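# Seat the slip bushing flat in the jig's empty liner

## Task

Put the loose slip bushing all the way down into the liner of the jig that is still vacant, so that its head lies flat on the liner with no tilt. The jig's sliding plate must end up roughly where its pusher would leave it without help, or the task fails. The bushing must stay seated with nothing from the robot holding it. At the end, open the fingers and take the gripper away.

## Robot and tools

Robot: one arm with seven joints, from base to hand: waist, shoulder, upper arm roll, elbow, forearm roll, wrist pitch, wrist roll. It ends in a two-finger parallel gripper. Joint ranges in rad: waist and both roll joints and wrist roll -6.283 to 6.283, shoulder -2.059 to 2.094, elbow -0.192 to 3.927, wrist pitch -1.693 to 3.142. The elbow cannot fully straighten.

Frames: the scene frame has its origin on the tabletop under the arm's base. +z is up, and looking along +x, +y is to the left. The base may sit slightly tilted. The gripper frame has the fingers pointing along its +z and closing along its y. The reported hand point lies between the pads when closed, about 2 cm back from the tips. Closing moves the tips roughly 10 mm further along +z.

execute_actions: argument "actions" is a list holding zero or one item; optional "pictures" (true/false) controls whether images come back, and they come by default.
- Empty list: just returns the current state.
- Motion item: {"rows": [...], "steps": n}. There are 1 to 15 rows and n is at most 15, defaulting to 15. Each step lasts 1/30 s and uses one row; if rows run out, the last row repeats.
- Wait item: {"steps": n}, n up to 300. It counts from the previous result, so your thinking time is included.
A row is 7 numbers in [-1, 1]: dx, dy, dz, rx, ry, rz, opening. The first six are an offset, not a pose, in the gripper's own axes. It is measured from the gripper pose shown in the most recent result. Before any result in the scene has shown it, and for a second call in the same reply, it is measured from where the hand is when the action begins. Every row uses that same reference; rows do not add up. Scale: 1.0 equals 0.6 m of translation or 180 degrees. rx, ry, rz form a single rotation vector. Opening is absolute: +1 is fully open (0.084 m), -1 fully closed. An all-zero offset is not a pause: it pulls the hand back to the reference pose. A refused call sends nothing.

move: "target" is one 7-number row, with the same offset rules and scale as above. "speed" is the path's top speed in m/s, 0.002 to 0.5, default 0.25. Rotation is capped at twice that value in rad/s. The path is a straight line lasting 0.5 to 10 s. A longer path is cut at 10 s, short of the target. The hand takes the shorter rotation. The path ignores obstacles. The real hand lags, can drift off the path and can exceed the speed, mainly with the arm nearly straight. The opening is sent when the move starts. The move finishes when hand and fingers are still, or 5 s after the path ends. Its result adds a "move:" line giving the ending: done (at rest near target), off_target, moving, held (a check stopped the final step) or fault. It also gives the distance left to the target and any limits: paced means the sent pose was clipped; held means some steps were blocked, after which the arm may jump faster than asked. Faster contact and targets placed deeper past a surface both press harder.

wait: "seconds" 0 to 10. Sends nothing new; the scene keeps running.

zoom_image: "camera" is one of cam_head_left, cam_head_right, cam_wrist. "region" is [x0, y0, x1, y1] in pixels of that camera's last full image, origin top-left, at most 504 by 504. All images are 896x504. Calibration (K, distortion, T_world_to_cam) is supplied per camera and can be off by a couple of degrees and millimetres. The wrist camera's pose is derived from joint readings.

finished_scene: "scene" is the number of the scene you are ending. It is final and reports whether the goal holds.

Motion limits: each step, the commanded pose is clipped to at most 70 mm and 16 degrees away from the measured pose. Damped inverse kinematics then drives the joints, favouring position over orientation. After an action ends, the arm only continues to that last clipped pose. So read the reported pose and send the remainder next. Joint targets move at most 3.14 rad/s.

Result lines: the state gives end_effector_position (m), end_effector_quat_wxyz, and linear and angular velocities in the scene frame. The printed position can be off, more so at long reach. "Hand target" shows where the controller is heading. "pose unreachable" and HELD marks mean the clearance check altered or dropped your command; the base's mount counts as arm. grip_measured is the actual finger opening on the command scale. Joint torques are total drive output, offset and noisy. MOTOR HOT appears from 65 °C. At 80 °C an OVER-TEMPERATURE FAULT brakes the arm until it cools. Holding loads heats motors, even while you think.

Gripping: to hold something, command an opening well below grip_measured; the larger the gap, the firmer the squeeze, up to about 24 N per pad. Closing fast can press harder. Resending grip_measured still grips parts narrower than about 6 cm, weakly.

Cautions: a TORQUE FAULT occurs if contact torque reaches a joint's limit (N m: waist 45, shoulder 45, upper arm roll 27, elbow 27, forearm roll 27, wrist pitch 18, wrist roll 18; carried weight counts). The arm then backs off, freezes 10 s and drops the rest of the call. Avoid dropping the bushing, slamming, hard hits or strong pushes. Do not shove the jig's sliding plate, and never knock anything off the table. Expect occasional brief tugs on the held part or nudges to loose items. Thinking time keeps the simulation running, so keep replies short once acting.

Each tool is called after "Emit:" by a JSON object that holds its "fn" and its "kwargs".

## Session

Emit:
{"fn": "execute_actions", "kwargs": {"actions": []}}

Scene clock: 0.00 s of 4200.00 s.
end_effector_position=(+0.2963, +0.0691, +0.3924) grip_measured=+1.00 end_effector_quat_wxyz=(+0.117, +0.754, -0.642, +0.080) end_effector_velocity=(-0.000, -0.000, +0.000) end_effector_angular_velocity=(+0.000, +0.001, +0.000)
Joint positions: [-0.486 -0.244  1.742  1.014 -0.395  1.729  2.689  0.084]
Joint velocities: [0.    0.001 0.    0.    0.    0.001 0.    0.   ]
Joint torques (N m, as the arm reports them, + toward a larger angle): no reading
Motor temperatures (°C, as the motors report them): [34 31 38 37 30 38 37]
Hand target: +0.296, +0.069, +0.392; +0.117, +0.754, -0.642, +0.080
camera_calibration (this result's frames):
cam_wrist: T_world_to_cam=[[-0.987107, -0.144088, 0.0696969, 0.311891], [-0.157635, 0.950652, -0.267229, 0.150184], [-0.0277531, -0.27477, -0.961109, 0.532096], [0, 0, 0, 1]] pos_world=[0.346312, 0.0483708, 0.529798]

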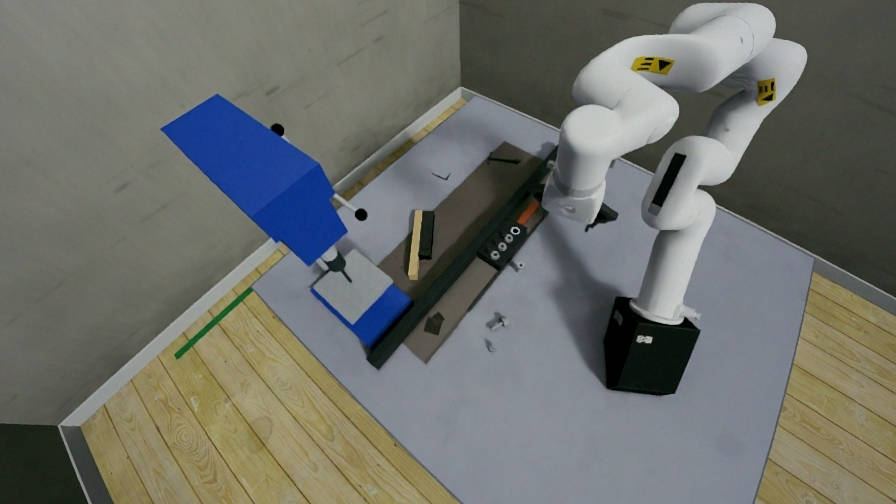

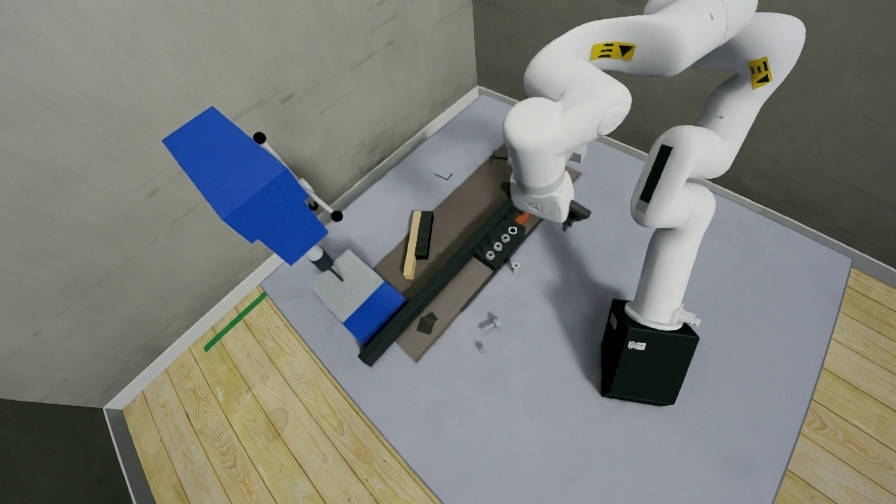

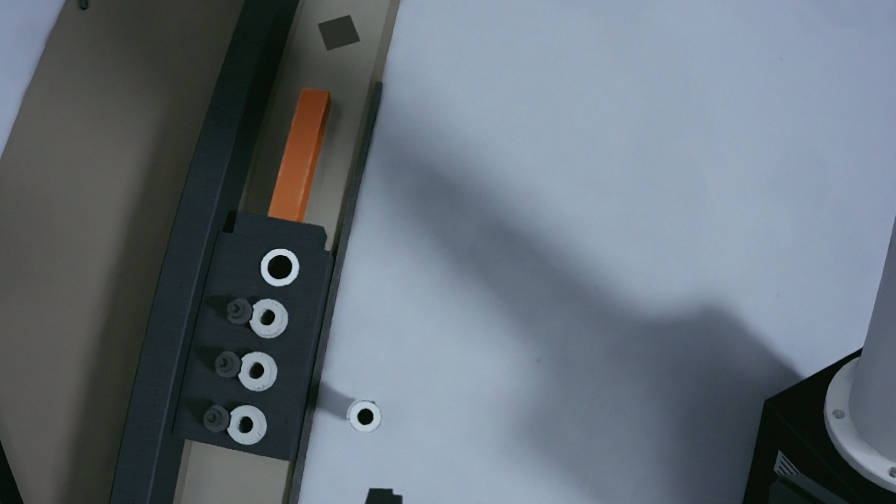

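Emit:
{"fn": "zoom_image", "kwargs": {"camera": "cam_head_left", "region": [460,210,560,365]}}

Emit:
{"fn": "zoom_image", "kwargs": {"camera": "cam_wrist", "region": [160,220,460,480]}}

Region (460, 210, 560, 365) of cam_head_left's 896x504 image, scaled by 3.252, with more detail than that image has; it fills the left 325 columns of this view, and the rest is white.

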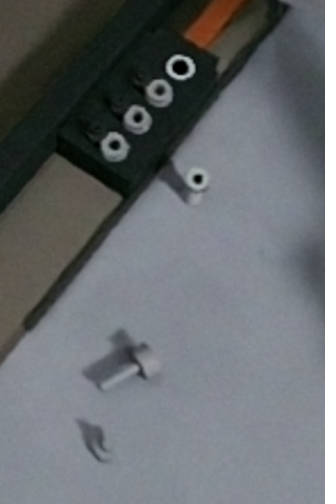

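Region (160, 220, 460, 480) of cam_wrist's 896x504 image, scaled by 1.680, with more detail than that image has; it fills the top 437 rows of this view, and the rest is white.

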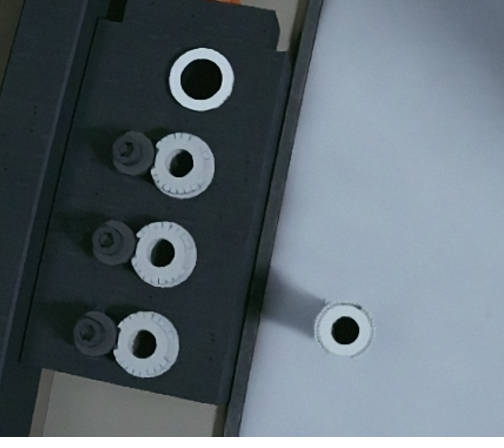

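Emit:
{"fn": "move", "kwargs": {"target": [-0.037,-0.149,0.395,0.0238,-0.0873,0,0.2], "speed": 0.3}}

Scene clock: 7.40 s of 4200.00 s.
end_effector_position=(+0.3746, +0.0380, +0.1530) grip_measured=+0.19 end_effector_quat_wxyz=(-0.000, +0.761, -0.648, +0.000) end_effector_velocity=(-0.000, -0.001, -0.002) end_effector_angular_velocity=(+0.004, -0.000, -0.002)
Joint positions: [-0.524 -0.185  1.138  0.513 -0.84   0.815  2.627  0.052]
Joint velocities: [-0.003 -0.003 -0.005 -0.005 -0.003 -0.011 -0.001 -0.   ]
Joint torques (N m, as the arm reports them, + toward a larger angle): [ 10.86 -11.05   7.64  13.52  -0.06  -1.68   0.12]
Motor temperatures (°C, as the motors report them): [34 31 38 38 30 38 37]
Hand target: +0.375, +0.038, +0.153; +0.000, +0.761, -0.649, +0.000
Off the commanded pose: 0.001 m, 0 deg.
move: done
camera_calibration (this result's frames):
cam_wrist: T_world_to_cam=[[-0.988175, -0.153305, -0.00290958, 0.413276], [-0.153317, 0.988167, 0.00443625, 0.0835503], [0.00219505, 0.00482988, -0.999986, 0.27965], [0, 0, 0, 1]] pos_world=[0.420585, -0.020555, 0.280478]

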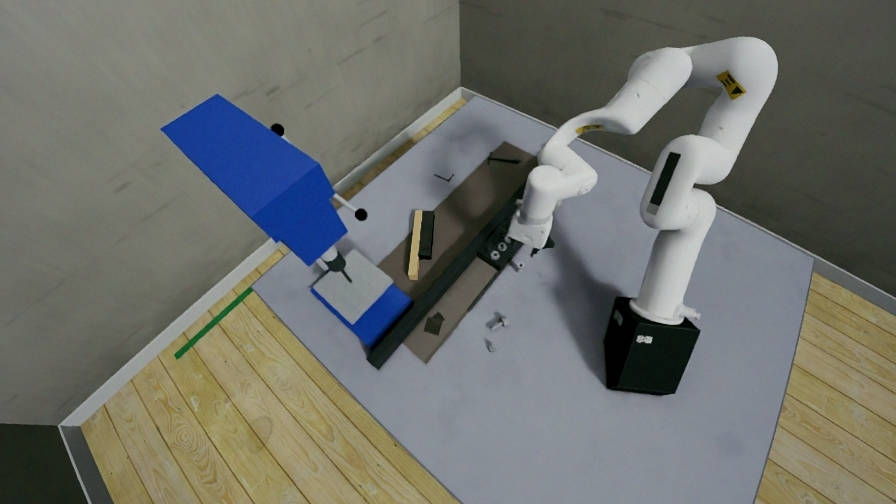

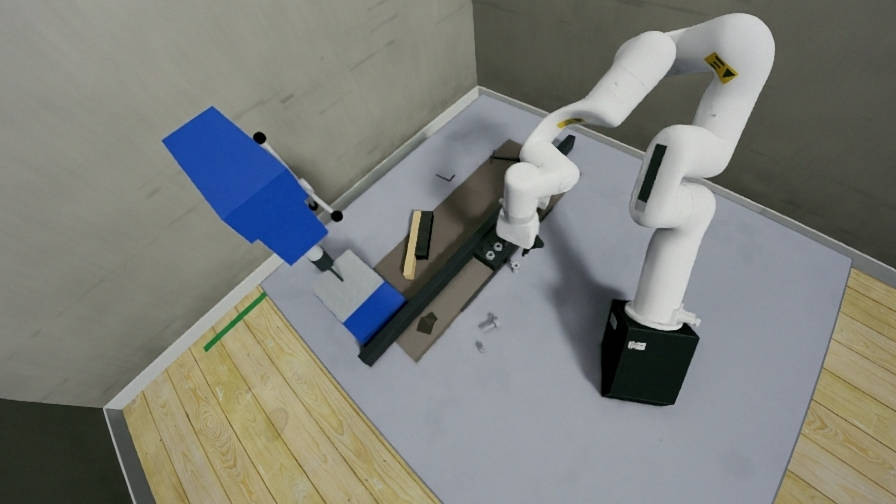

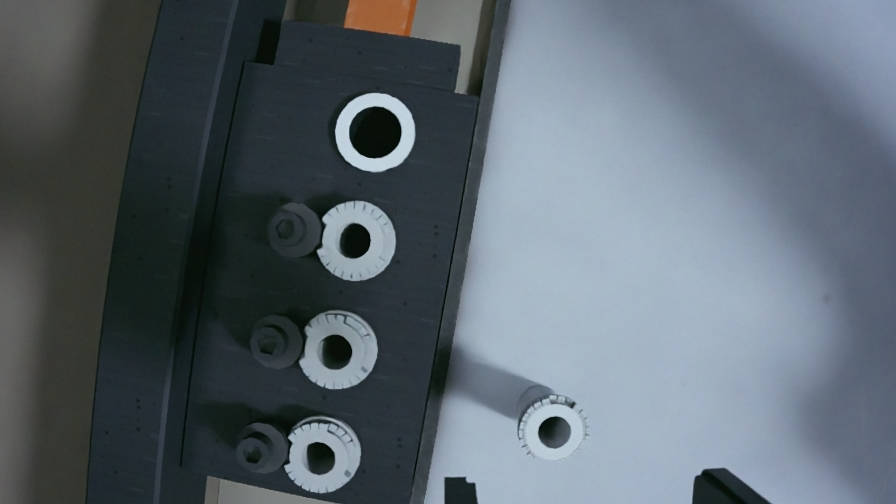

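Emit:
{"fn": "move", "kwargs": {"target": [0,0.003,0.125,0,0,0,-0.1], "speed": 0.15}}

Emit:
{"fn": "move", "kwargs": {"target": [0,0,0.042,0,0,0,-0.1], "speed": 0.05}}

Scene clock: 9.33 s of 4200.00 s.
end_effector_position=(+0.3732, +0.0377, +0.0783) grip_measured=-0.11 end_effector_quat_wxyz=(-0.000, +0.761, -0.648, +0.001) end_effector_velocity=(-0.001, -0.002, -0.002) end_effector_angular_velocity=(-0.007, +0.005, -0.003)
Joint positions: [-0.624  0.237  1.076  0.559 -1.366  0.969  2.928  0.039]
Joint velocities: [ 0.002  0.006 -0.007  0.001 -0.003  0.008  0.003  0.   ]
Joint torques (N m, as the arm reports them, + toward a larger angle): [ 11.93 -14.38  10.97   6.36   0.06  -1.55   0.17]
Motor temperatures (°C, as the motors report them): [34 31 38 38 30 38 37]
Hand target: +0.373, +0.038, +0.078; -0.000, +0.761, -0.648, +0.001
Off the commanded pose: 0.000 m, 0 deg.
move: done
camera_calibration (this result's frames):
cam_wrist: T_world_to_cam=[[-0.988052, -0.154079, -0.00356926, 0.411617], [-0.154093, 0.988048, 0.00400491, 0.0842321], [0.00290953, 0.00450706, -0.999986, 0.20475], [0, 0, 0, 1]] pos_world=[0.419083, -0.0207266, 0.205879]

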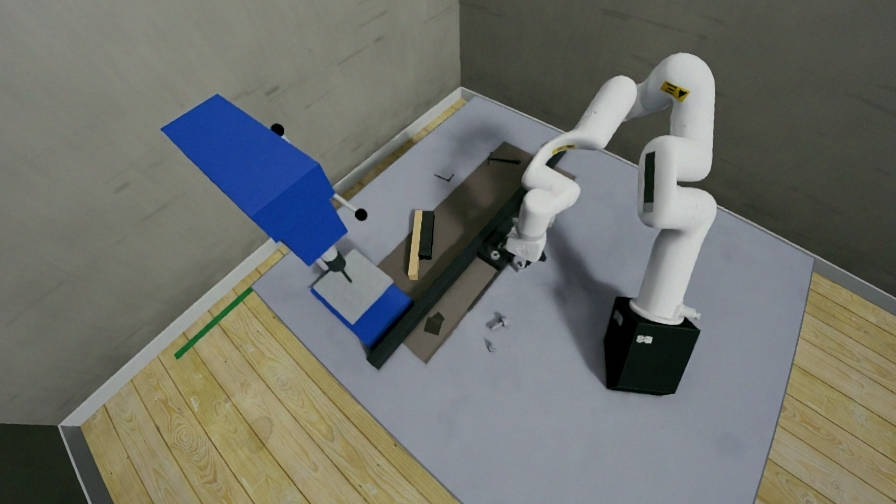

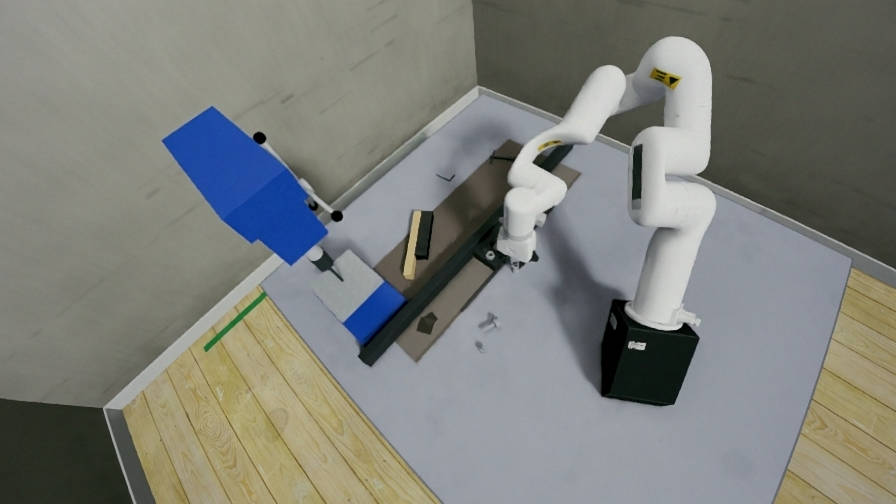

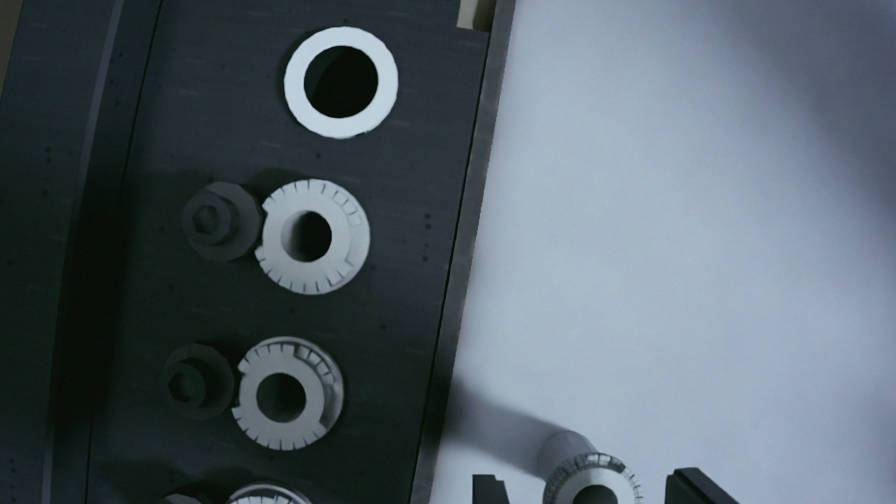

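Scene clock: 10.13 s of 4200.00 s.
end_effector_position=(+0.3733, +0.0378, +0.0533) grip_measured=-0.11 end_effector_quat_wxyz=(-0.000, +0.762, -0.648, +0.001) end_effector_velocity=(+0.001, +0.001, +0.000) end_effector_angular_velocity=(-0.000, -0.005, +0.001)
Joint positions: [-0.605  0.337  1.001  0.581 -1.486  1.003  2.975  0.039]
Joint velocities: [ 0.003  0.003 -0.001  0.002 -0.004  0.003  0.002 -0.   ]
Joint torques (N m, as the arm reports them, + toward a larger angle): [ 12.34 -15.44  11.45   4.4   -0.06  -1.66   0.2 ]
Motor temperatures (°C, as the motors report them): [34 31 38 38 30 38 37]
Hand target: +0.373, +0.038, +0.053; -0.000, +0.762, -0.648, +0.001
Off the commanded pose: 0.000 m, 0 deg.
move: done
camera_calibration (this result's frames):
cam_wrist: T_world_to_cam=[[-0.98802, -0.154278, -0.00384893, 0.411704], [-0.154294, 0.988017, 0.00409477, 0.0843505], [0.00317107, 0.00463958, -0.999984, 0.179655], [0, 0, 0, 1]] pos_world=[0.419217, -0.0206562, 0.180892]

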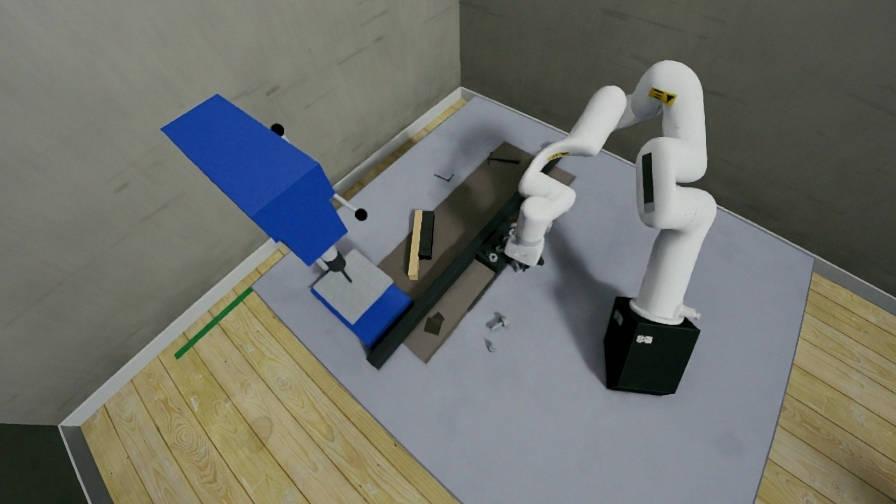

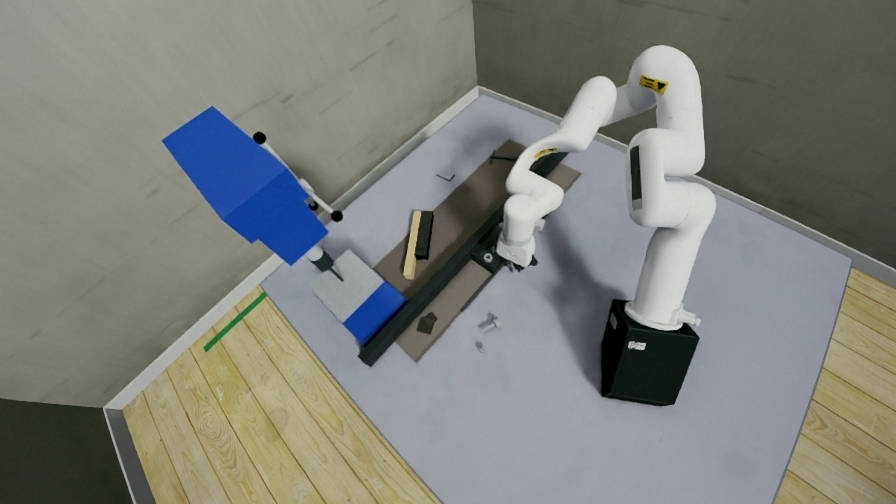

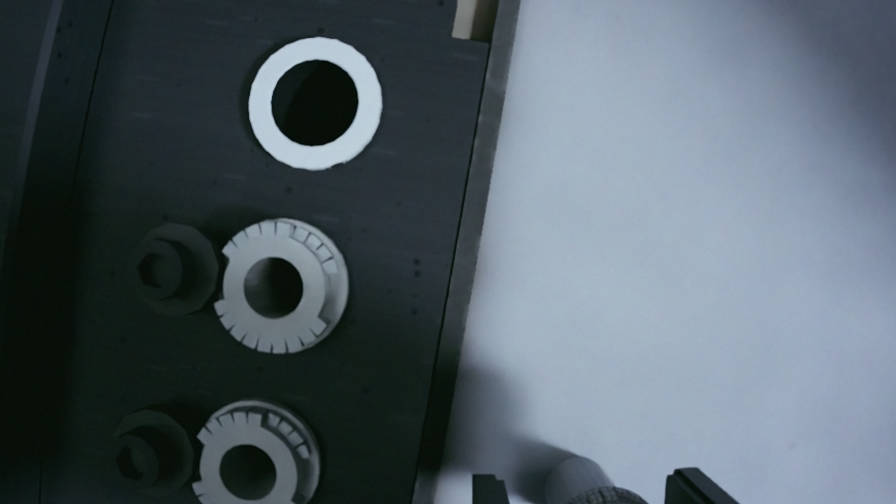

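Emit:
{"fn": "move", "kwargs": {"target": [0,0,0,0,0,0,-0.4]}}

Emit:
{"fn": "move", "kwargs": {"target": [0,0,0,0,0,0,-0.65]}}

Emit:
{"fn": "move", "kwargs": {"target": [0,0,-0.11,0,0,0,-0.65], "speed": 0.1}}

Scene clock: 11.60 s of 4200.00 s.
end_effector_position=(+0.3733, +0.0378, +0.0533) grip_measured=-0.41 end_effector_quat_wxyz=(-0.000, +0.762, -0.648, +0.001) end_effector_velocity=(-0.000, +0.001, +0.000) end_effector_angular_velocity=(+0.001, +0.000, +0.000)
Joint positions: [-0.605  0.337  1.     0.581 -1.486  1.003  2.975  0.026]
Joint velocities: [ 0.     0.001  0.     0.     0.    -0.001  0.     0.   ]
Joint torques (N m, as the arm reports them, + toward a larger angle): [ 12.57 -15.49  11.63   4.34  -0.03  -1.73   0.11]
Motor temperatures (°C, as the motors report them): [34 31 38 38 30 38 37]
Hand target: +0.373, +0.038, +0.053; -0.000, +0.762, -0.648, +0.001
Off the commanded pose: 0.000 m, 0 deg.
move: done
camera_calibration (this result's frames):
cam_wrist: T_world_to_cam=[[-0.988023, -0.154259, -0.0038159, 0.411695], [-0.154274, 0.98802, 0.00407173, 0.0843573], [0.00314208, 0.00461166, -0.999984, 0.179655], [0, 0, 0, 1]] pos_world=[0.419214, -0.0206675, 0.180879]

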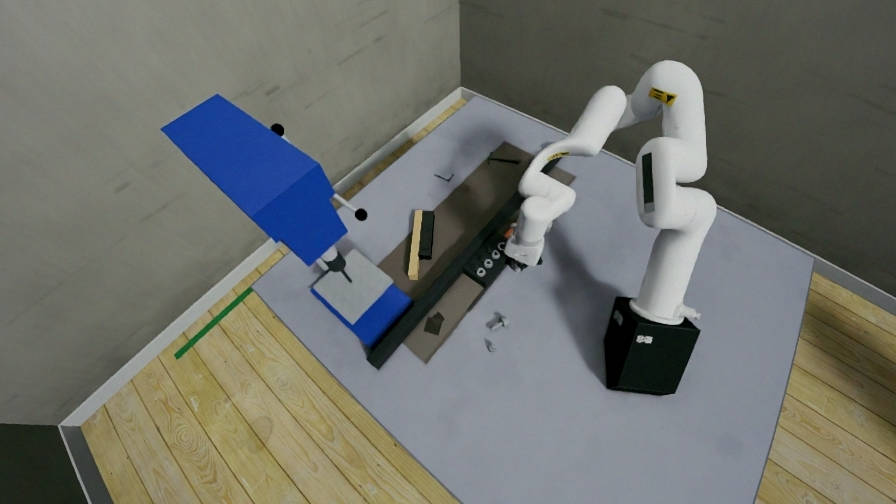

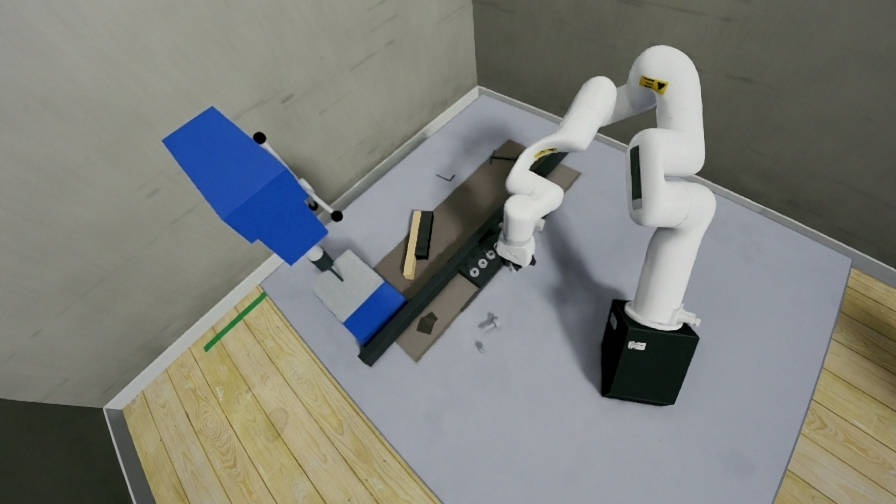

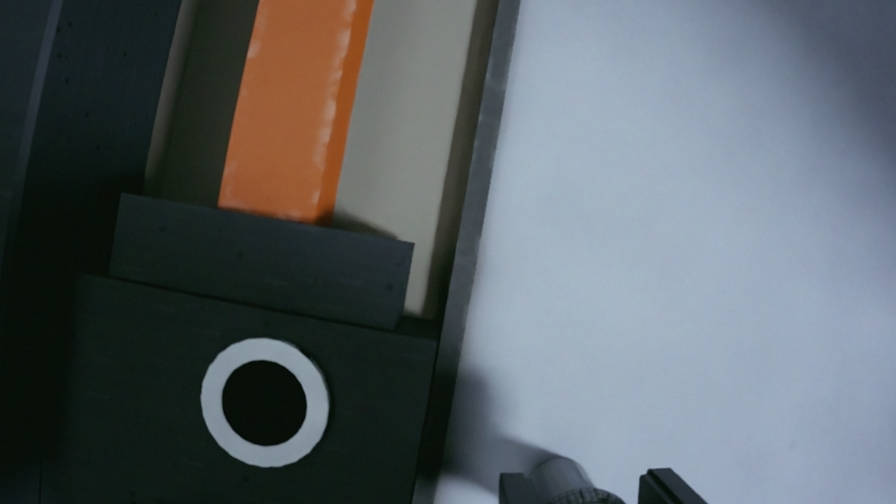

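Scene clock: 12.10 s of 4200.00 s.
end_effector_position=(+0.3733, +0.0378, +0.0533) grip_measured=-0.42 end_effector_quat_wxyz=(-0.000, +0.762, -0.648, +0.001) end_effector_velocity=(-0.000, +0.001, +0.000) end_effector_angular_velocity=(+0.001, +0.000, +0.000)
Joint positions: [-0.605  0.337  1.     0.581 -1.486  1.003  2.975  0.026]
Joint velocities: [ 0.001  0.001  0.     0.001 -0.    -0.     0.    -0.   ]
Joint torques (N m, as the arm reports them, + toward a larger angle): [ 12.62 -15.28  11.71   4.5   -0.02  -1.76   0.27]
Motor temperatures (°C, as the motors report them): [34 31 38 38 30 38 37]
Hand target: +0.373, +0.038, +0.053; -0.000, +0.762, -0.648, +0.001
Off the commanded pose: 0.000 m, 0 deg.
move: done
camera_calibration (this result's frames):
cam_wrist: T_world_to_cam=[[-0.988023, -0.154259, -0.00381509, 0.411694], [-0.154274, 0.98802, 0.00407121, 0.0843574], [0.00314137, 0.00461102, -0.999984, 0.179655], [0, 0, 0, 1]] pos_world=[0.419213, -0.0206678, 0.180879]

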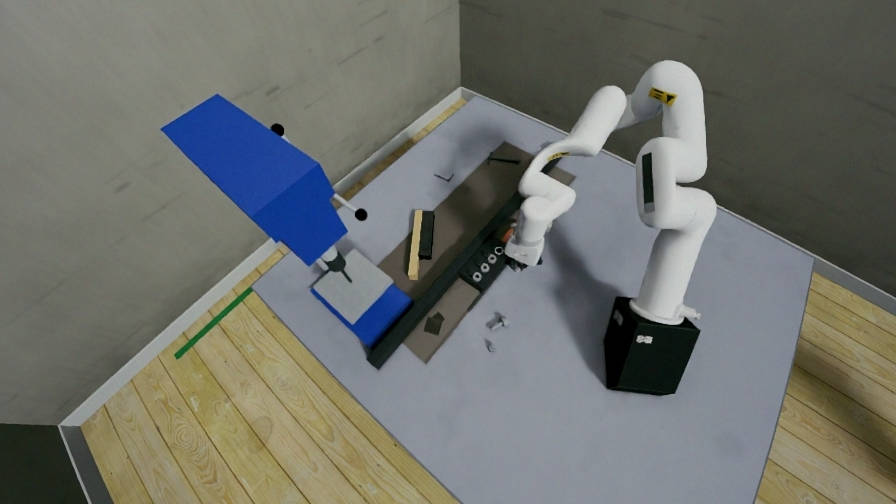

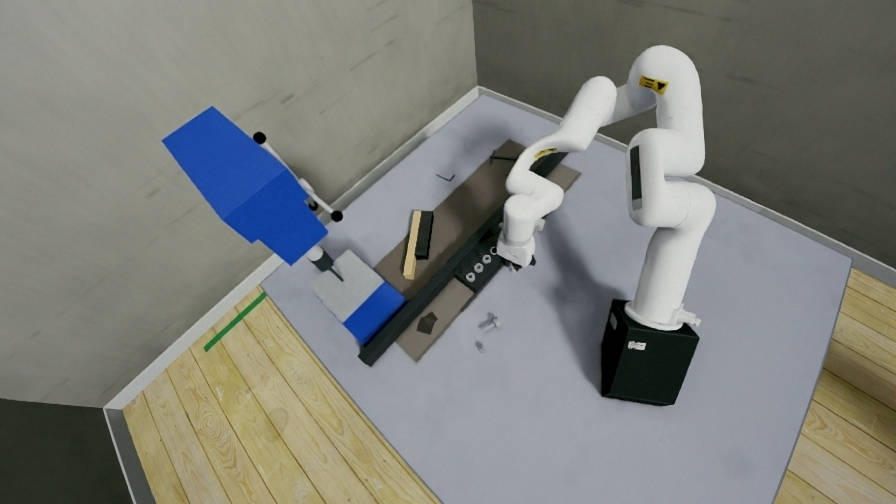

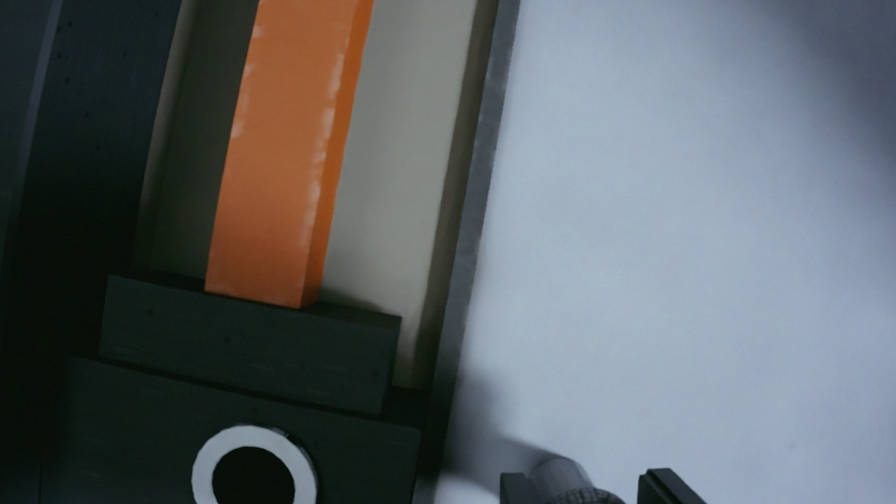

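Scene clock: 13.17 s of 4200.00 s.
end_effector_position=(+0.3730, +0.0376, +0.1189) grip_measured=-0.42 end_effector_quat_wxyz=(-0.000, +0.761, -0.648, +0.001) end_effector_velocity=(-0.001, +0.001, +0.002) end_effector_angular_velocity=(+0.010, +0.001, +0.005)
Joint positions: [-0.651  0.009  1.191  0.527 -1.104  0.869  2.795  0.026]
Joint velocities: [-0.    -0.021 -0.001 -0.006  0.02  -0.025 -0.019 -0.   ]
Joint torques (N m, as the arm reports them, + toward a larger angle): [ 11.57 -11.83   9.57  10.5   -0.25  -1.71   0.08]
Motor temperatures (°C, as the motors report them): [34 31 39 38 30 38 37]
Hand target: +0.373, +0.038, +0.119; -0.000, +0.761, -0.648, +0.001
Off the commanded pose: 0.001 m, 0 deg.
move: done
camera_calibration (this result's frames):
cam_wrist: T_world_to_cam=[[-0.988145, -0.153491, -0.00311303, 0.411505], [-0.153501, 0.988142, 0.00356593, 0.0840077], [0.00252878, 0.00400151, -0.999989, 0.245479], [0, 0, 0, 1]] pos_world=[0.418901, -0.0208317, 0.246458]

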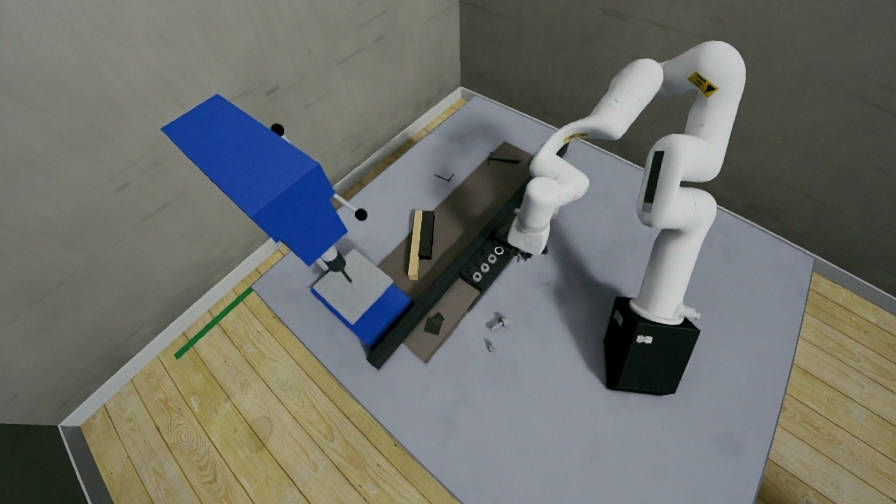

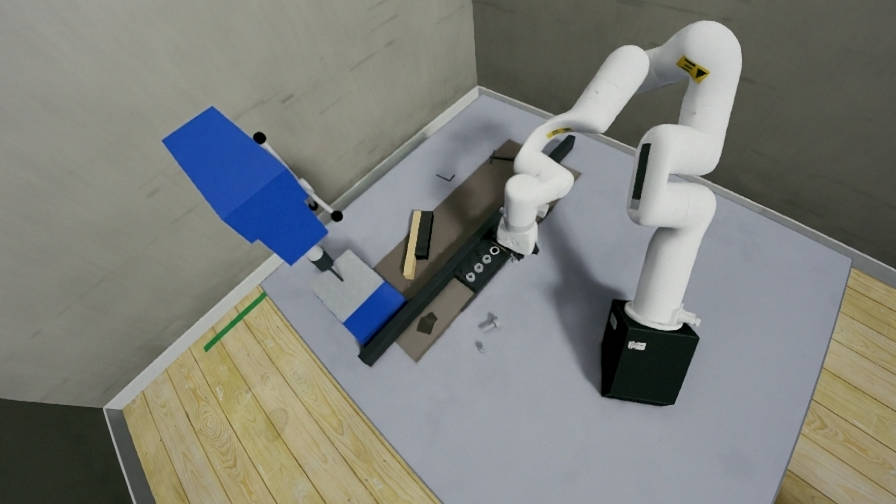

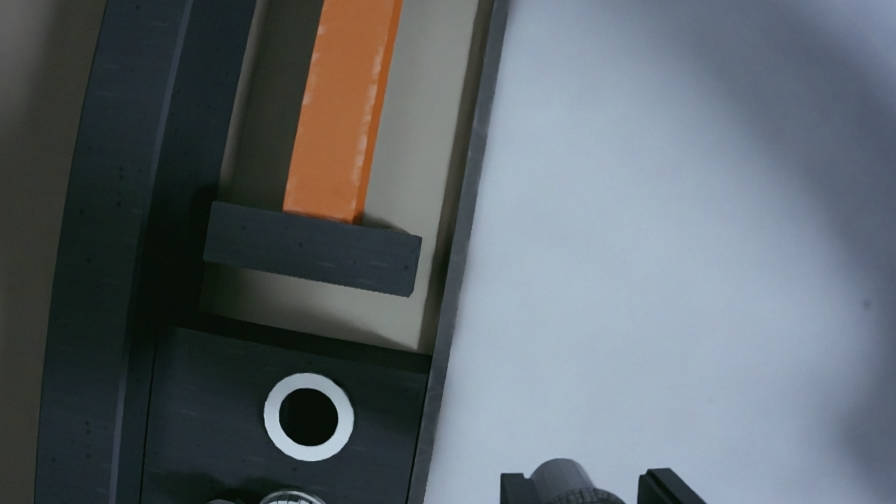

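Emit:
{"fn": "move", "kwargs": {"target": [0.0223,-0.130,0,0,0,0,-0.65], "speed": 0.1}}

Emit:
{"fn": "move", "kwargs": {"target": [0,0,0.025,0,0,0,-0.65], "speed": 0.03}}

Emit:
{"fn": "zoom_image", "kwargs": {"camera": "cam_wrist", "region": [450,380,750,504]}}

Scene clock: 15.00 s of 4200.00 s.
end_effector_position=(+0.4517, +0.0372, +0.1193) grip_measured=-0.42 end_effector_quat_wxyz=(-0.000, +0.762, -0.648, +0.001) end_effector_velocity=(+0.002, -0.001, +0.000) end_effector_angular_velocity=(-0.002, -0.001, -0.003)
Joint positions: [-0.589  0.261  1.113  0.776 -1.214  1.08   2.723  0.026]
Joint velocities: [ 0.003  0.003 -0.003  0.006 -0.002  0.005 -0.    -0.   ]
Joint torques (N m, as the arm reports them, + toward a larger angle): [ 13.8  -17.64  12.95   8.68   0.08  -1.71   0.2 ]
Motor temperatures (°C, as the motors report them): [34 31 39 38 30 38 37]
Hand target: +0.452, +0.037, +0.119; -0.000, +0.761, -0.648, +0.001
Off the commanded pose: 0.001 m, 0 deg.
move: done
camera_calibration (this result's frames):
cam_wrist: T_world_to_cam=[[-0.987977, -0.154571, -0.00306023, 0.489227], [-0.154583, 0.987972, 0.00391096, 0.0969018], [0.0024189, 0.00433699, -0.999988, 0.245714], [0, 0, 0, 1]] pos_world=[0.49773, -0.0211815, 0.246829]

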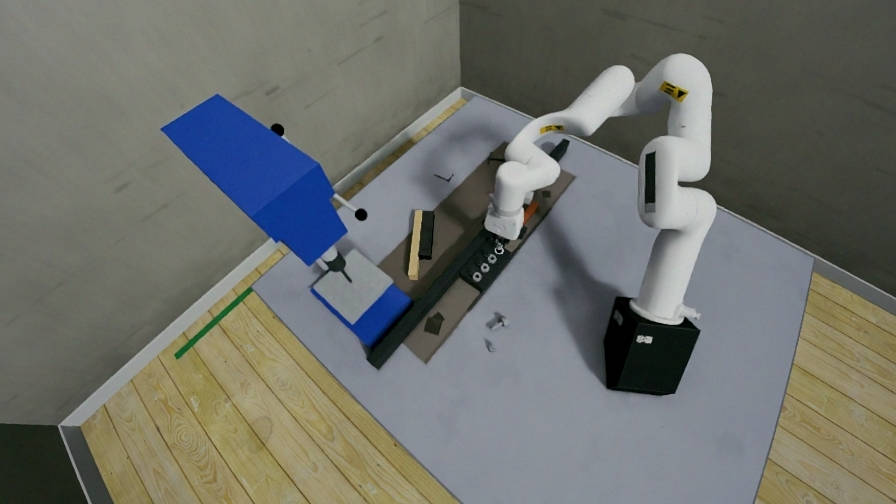

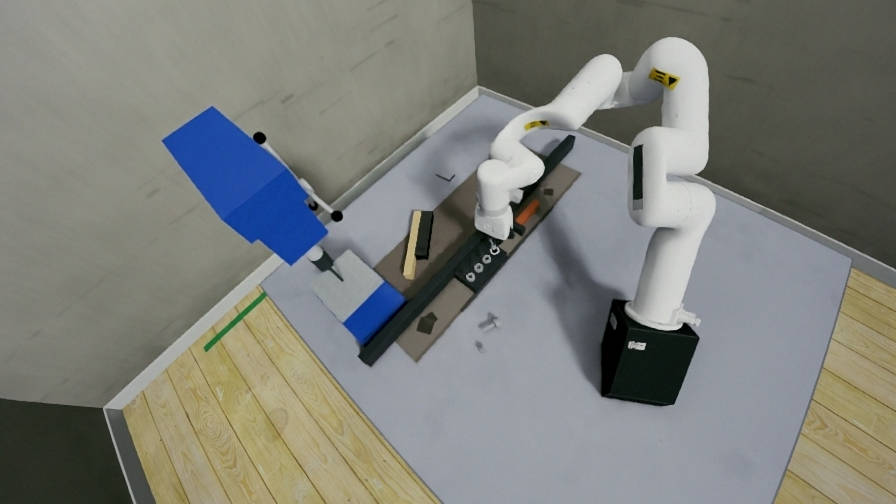

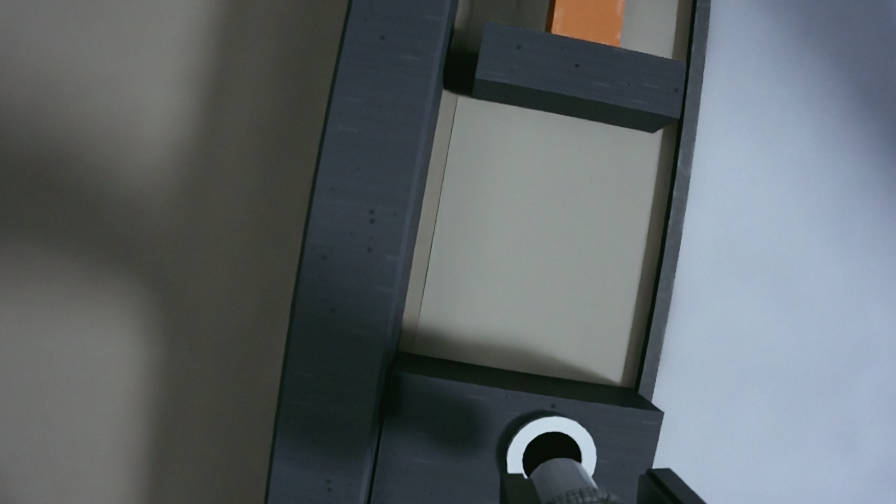

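Scene clock: 15.77 s of 4200.00 s.
end_effector_position=(+0.4518, +0.0373, +0.1044) grip_measured=-0.42 end_effector_quat_wxyz=(-0.000, +0.762, -0.648, +0.001) end_effector_velocity=(+0.001, +0.001, +0.001) end_effector_angular_velocity=(+0.001, -0.005, +0.002)
Joint positions: [-0.578  0.305  1.077  0.78  -1.27   1.082  2.747  0.026]
Joint velocities: [ 0.002  0.     0.002  0.001 -0.003 -0.     0.002 -0.   ]
Joint torques (N m, as the arm reports them, + toward a larger angle): [ 13.86 -18.    13.12   7.77   0.    -1.65   0.18]
Motor temperatures (°C, as the motors report them): [34 31 39 38 30 38 37]
Hand target: +0.452, +0.037, +0.104; -0.000, +0.762, -0.648, +0.001
Off the commanded pose: 0.000 m, 0 deg.
move: done
camera_calibration (this result's frames):
cam_wrist: T_world_to_cam=[[-0.987967, -0.154629, -0.00320252, 0.489281], [-0.154641, 0.987963, 0.00397805, 0.096957], [0.00254885, 0.00442543, -0.999987, 0.230788], [0, 0, 0, 1]] pos_world=[0.497799, -0.0211544, 0.231966]

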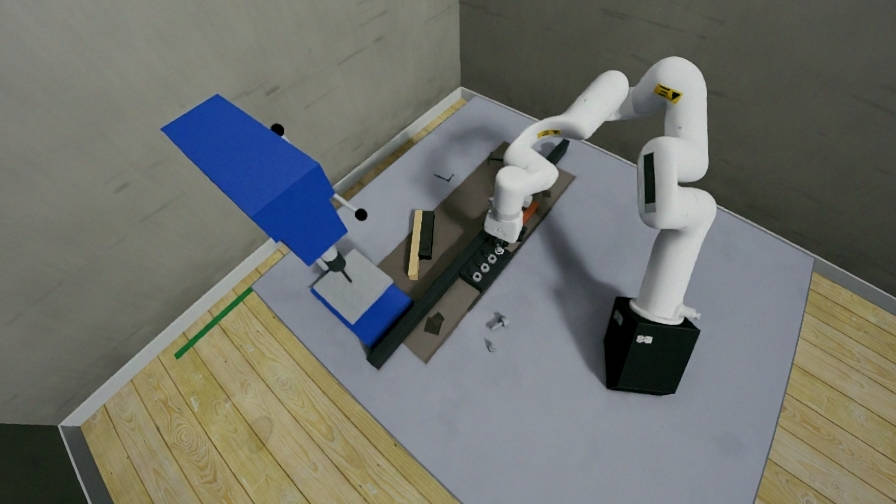

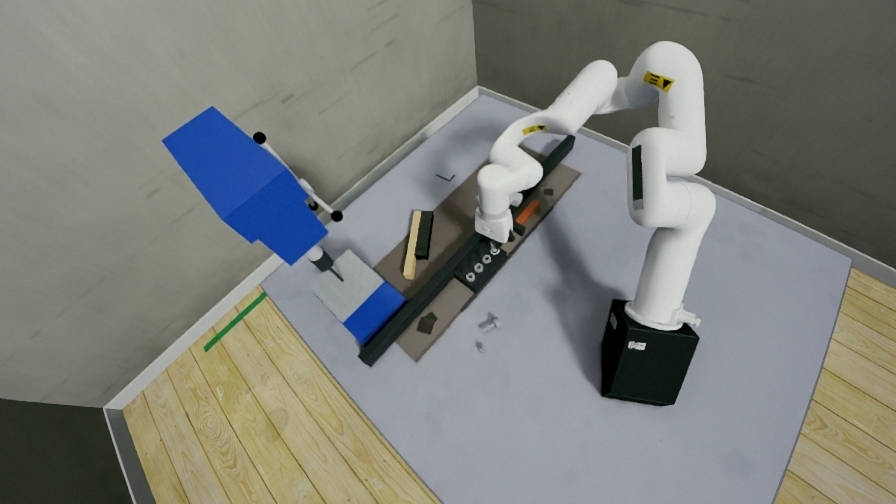

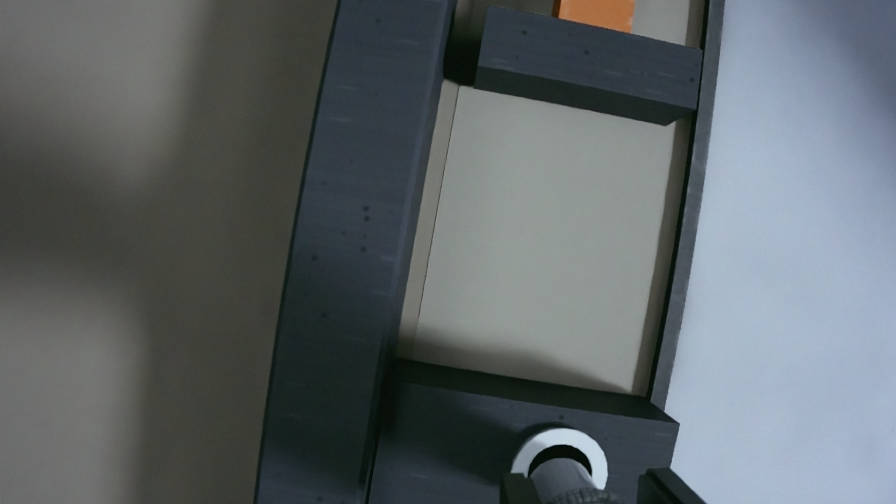

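Region (450, 380, 750, 504) of cam_wrist's 896x504 image, scaled by 1.680, with more detail than that image has; it fills the top 208 rows of this view, and the rest is white.

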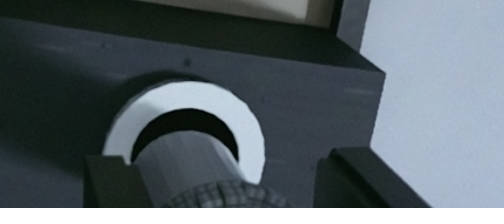

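Emit:
{"fn": "move", "kwargs": {"target": [0,0,0.014,0,0,0,-0.65], "speed": 0.02}}

Emit:
{"fn": "zoom_image", "kwargs": {"camera": "cam_wrist", "region": [480,404,680,504]}}

Scene clock: 17.50 s of 4200.00 s.
end_effector_position=(+0.4520, +0.0377, +0.0966) grip_measured=-0.42 end_effector_quat_wxyz=(-0.001, +0.762, -0.648, +0.001) end_effector_velocity=(-0.001, -0.000, -0.001) end_effector_angular_velocity=(-0.002, +0.000, +0.001)
Joint positions: [-0.572  0.329  1.058  0.783 -1.301  1.083  2.759  0.026]
Joint velocities: [-0.     0.003  0.    -0.001 -0.003  0.003  0.002  0.   ]
Joint torques (N m, as the arm reports them, + toward a larger angle): [ 13.14 -17.08  12.26   7.19  -0.18  -1.9    0.22]
Motor temperatures (°C, as the motors report them): [34 31 39 38 30 38 37]
Hand target: +0.452, +0.037, +0.096; -0.000, +0.762, -0.648, +0.001
Off the commanded pose: 0.001 m, 0 deg.
move: done
camera_calibration (this result's frames):
cam_wrist: T_world_to_cam=[[-0.987861, -0.155278, -0.00435356, 0.489588], [-0.155296, 0.987859, 0.0043032, 0.0968909], [0.00363251, 0.00492706, -0.999981, 0.222509], [0, 0, 0, 1]] pos_world=[0.497884, -0.0207888, 0.224219]

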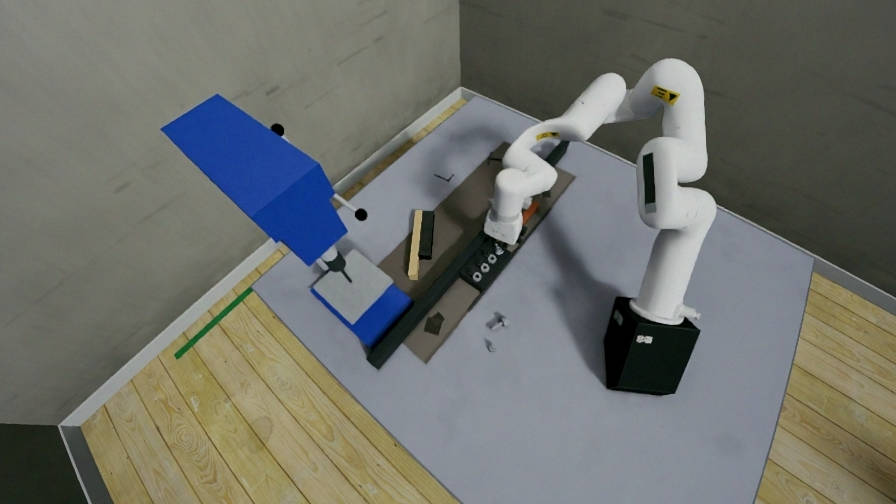

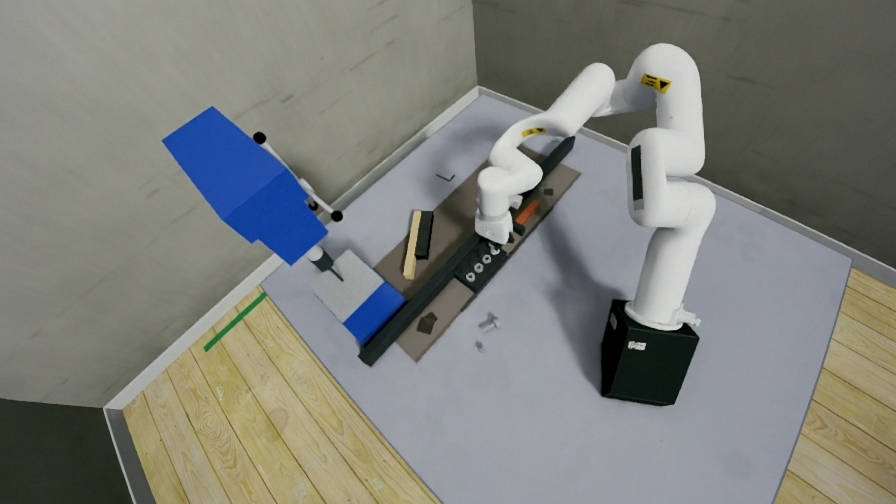

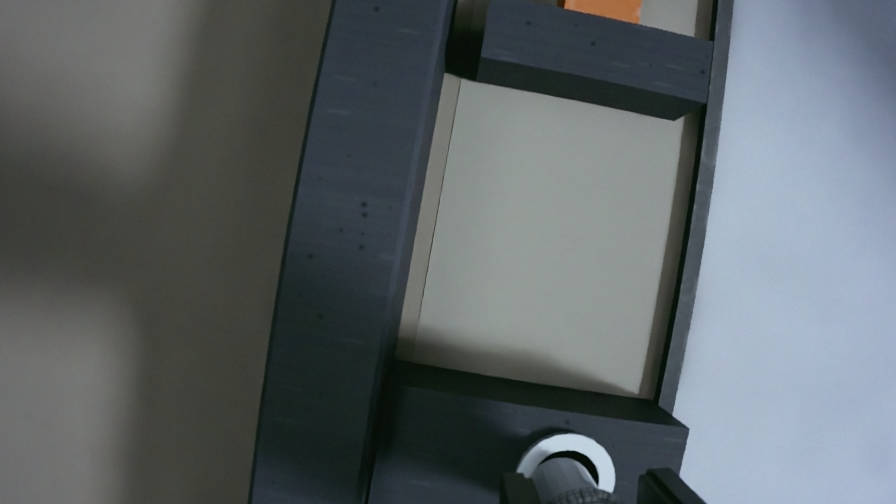

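Region (480, 404, 680, 504) of cam_wrist's 896x504 image, scaled by 2.520, with more detail than that image has.

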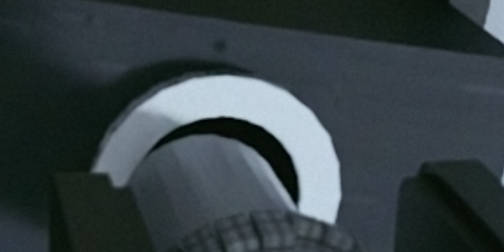

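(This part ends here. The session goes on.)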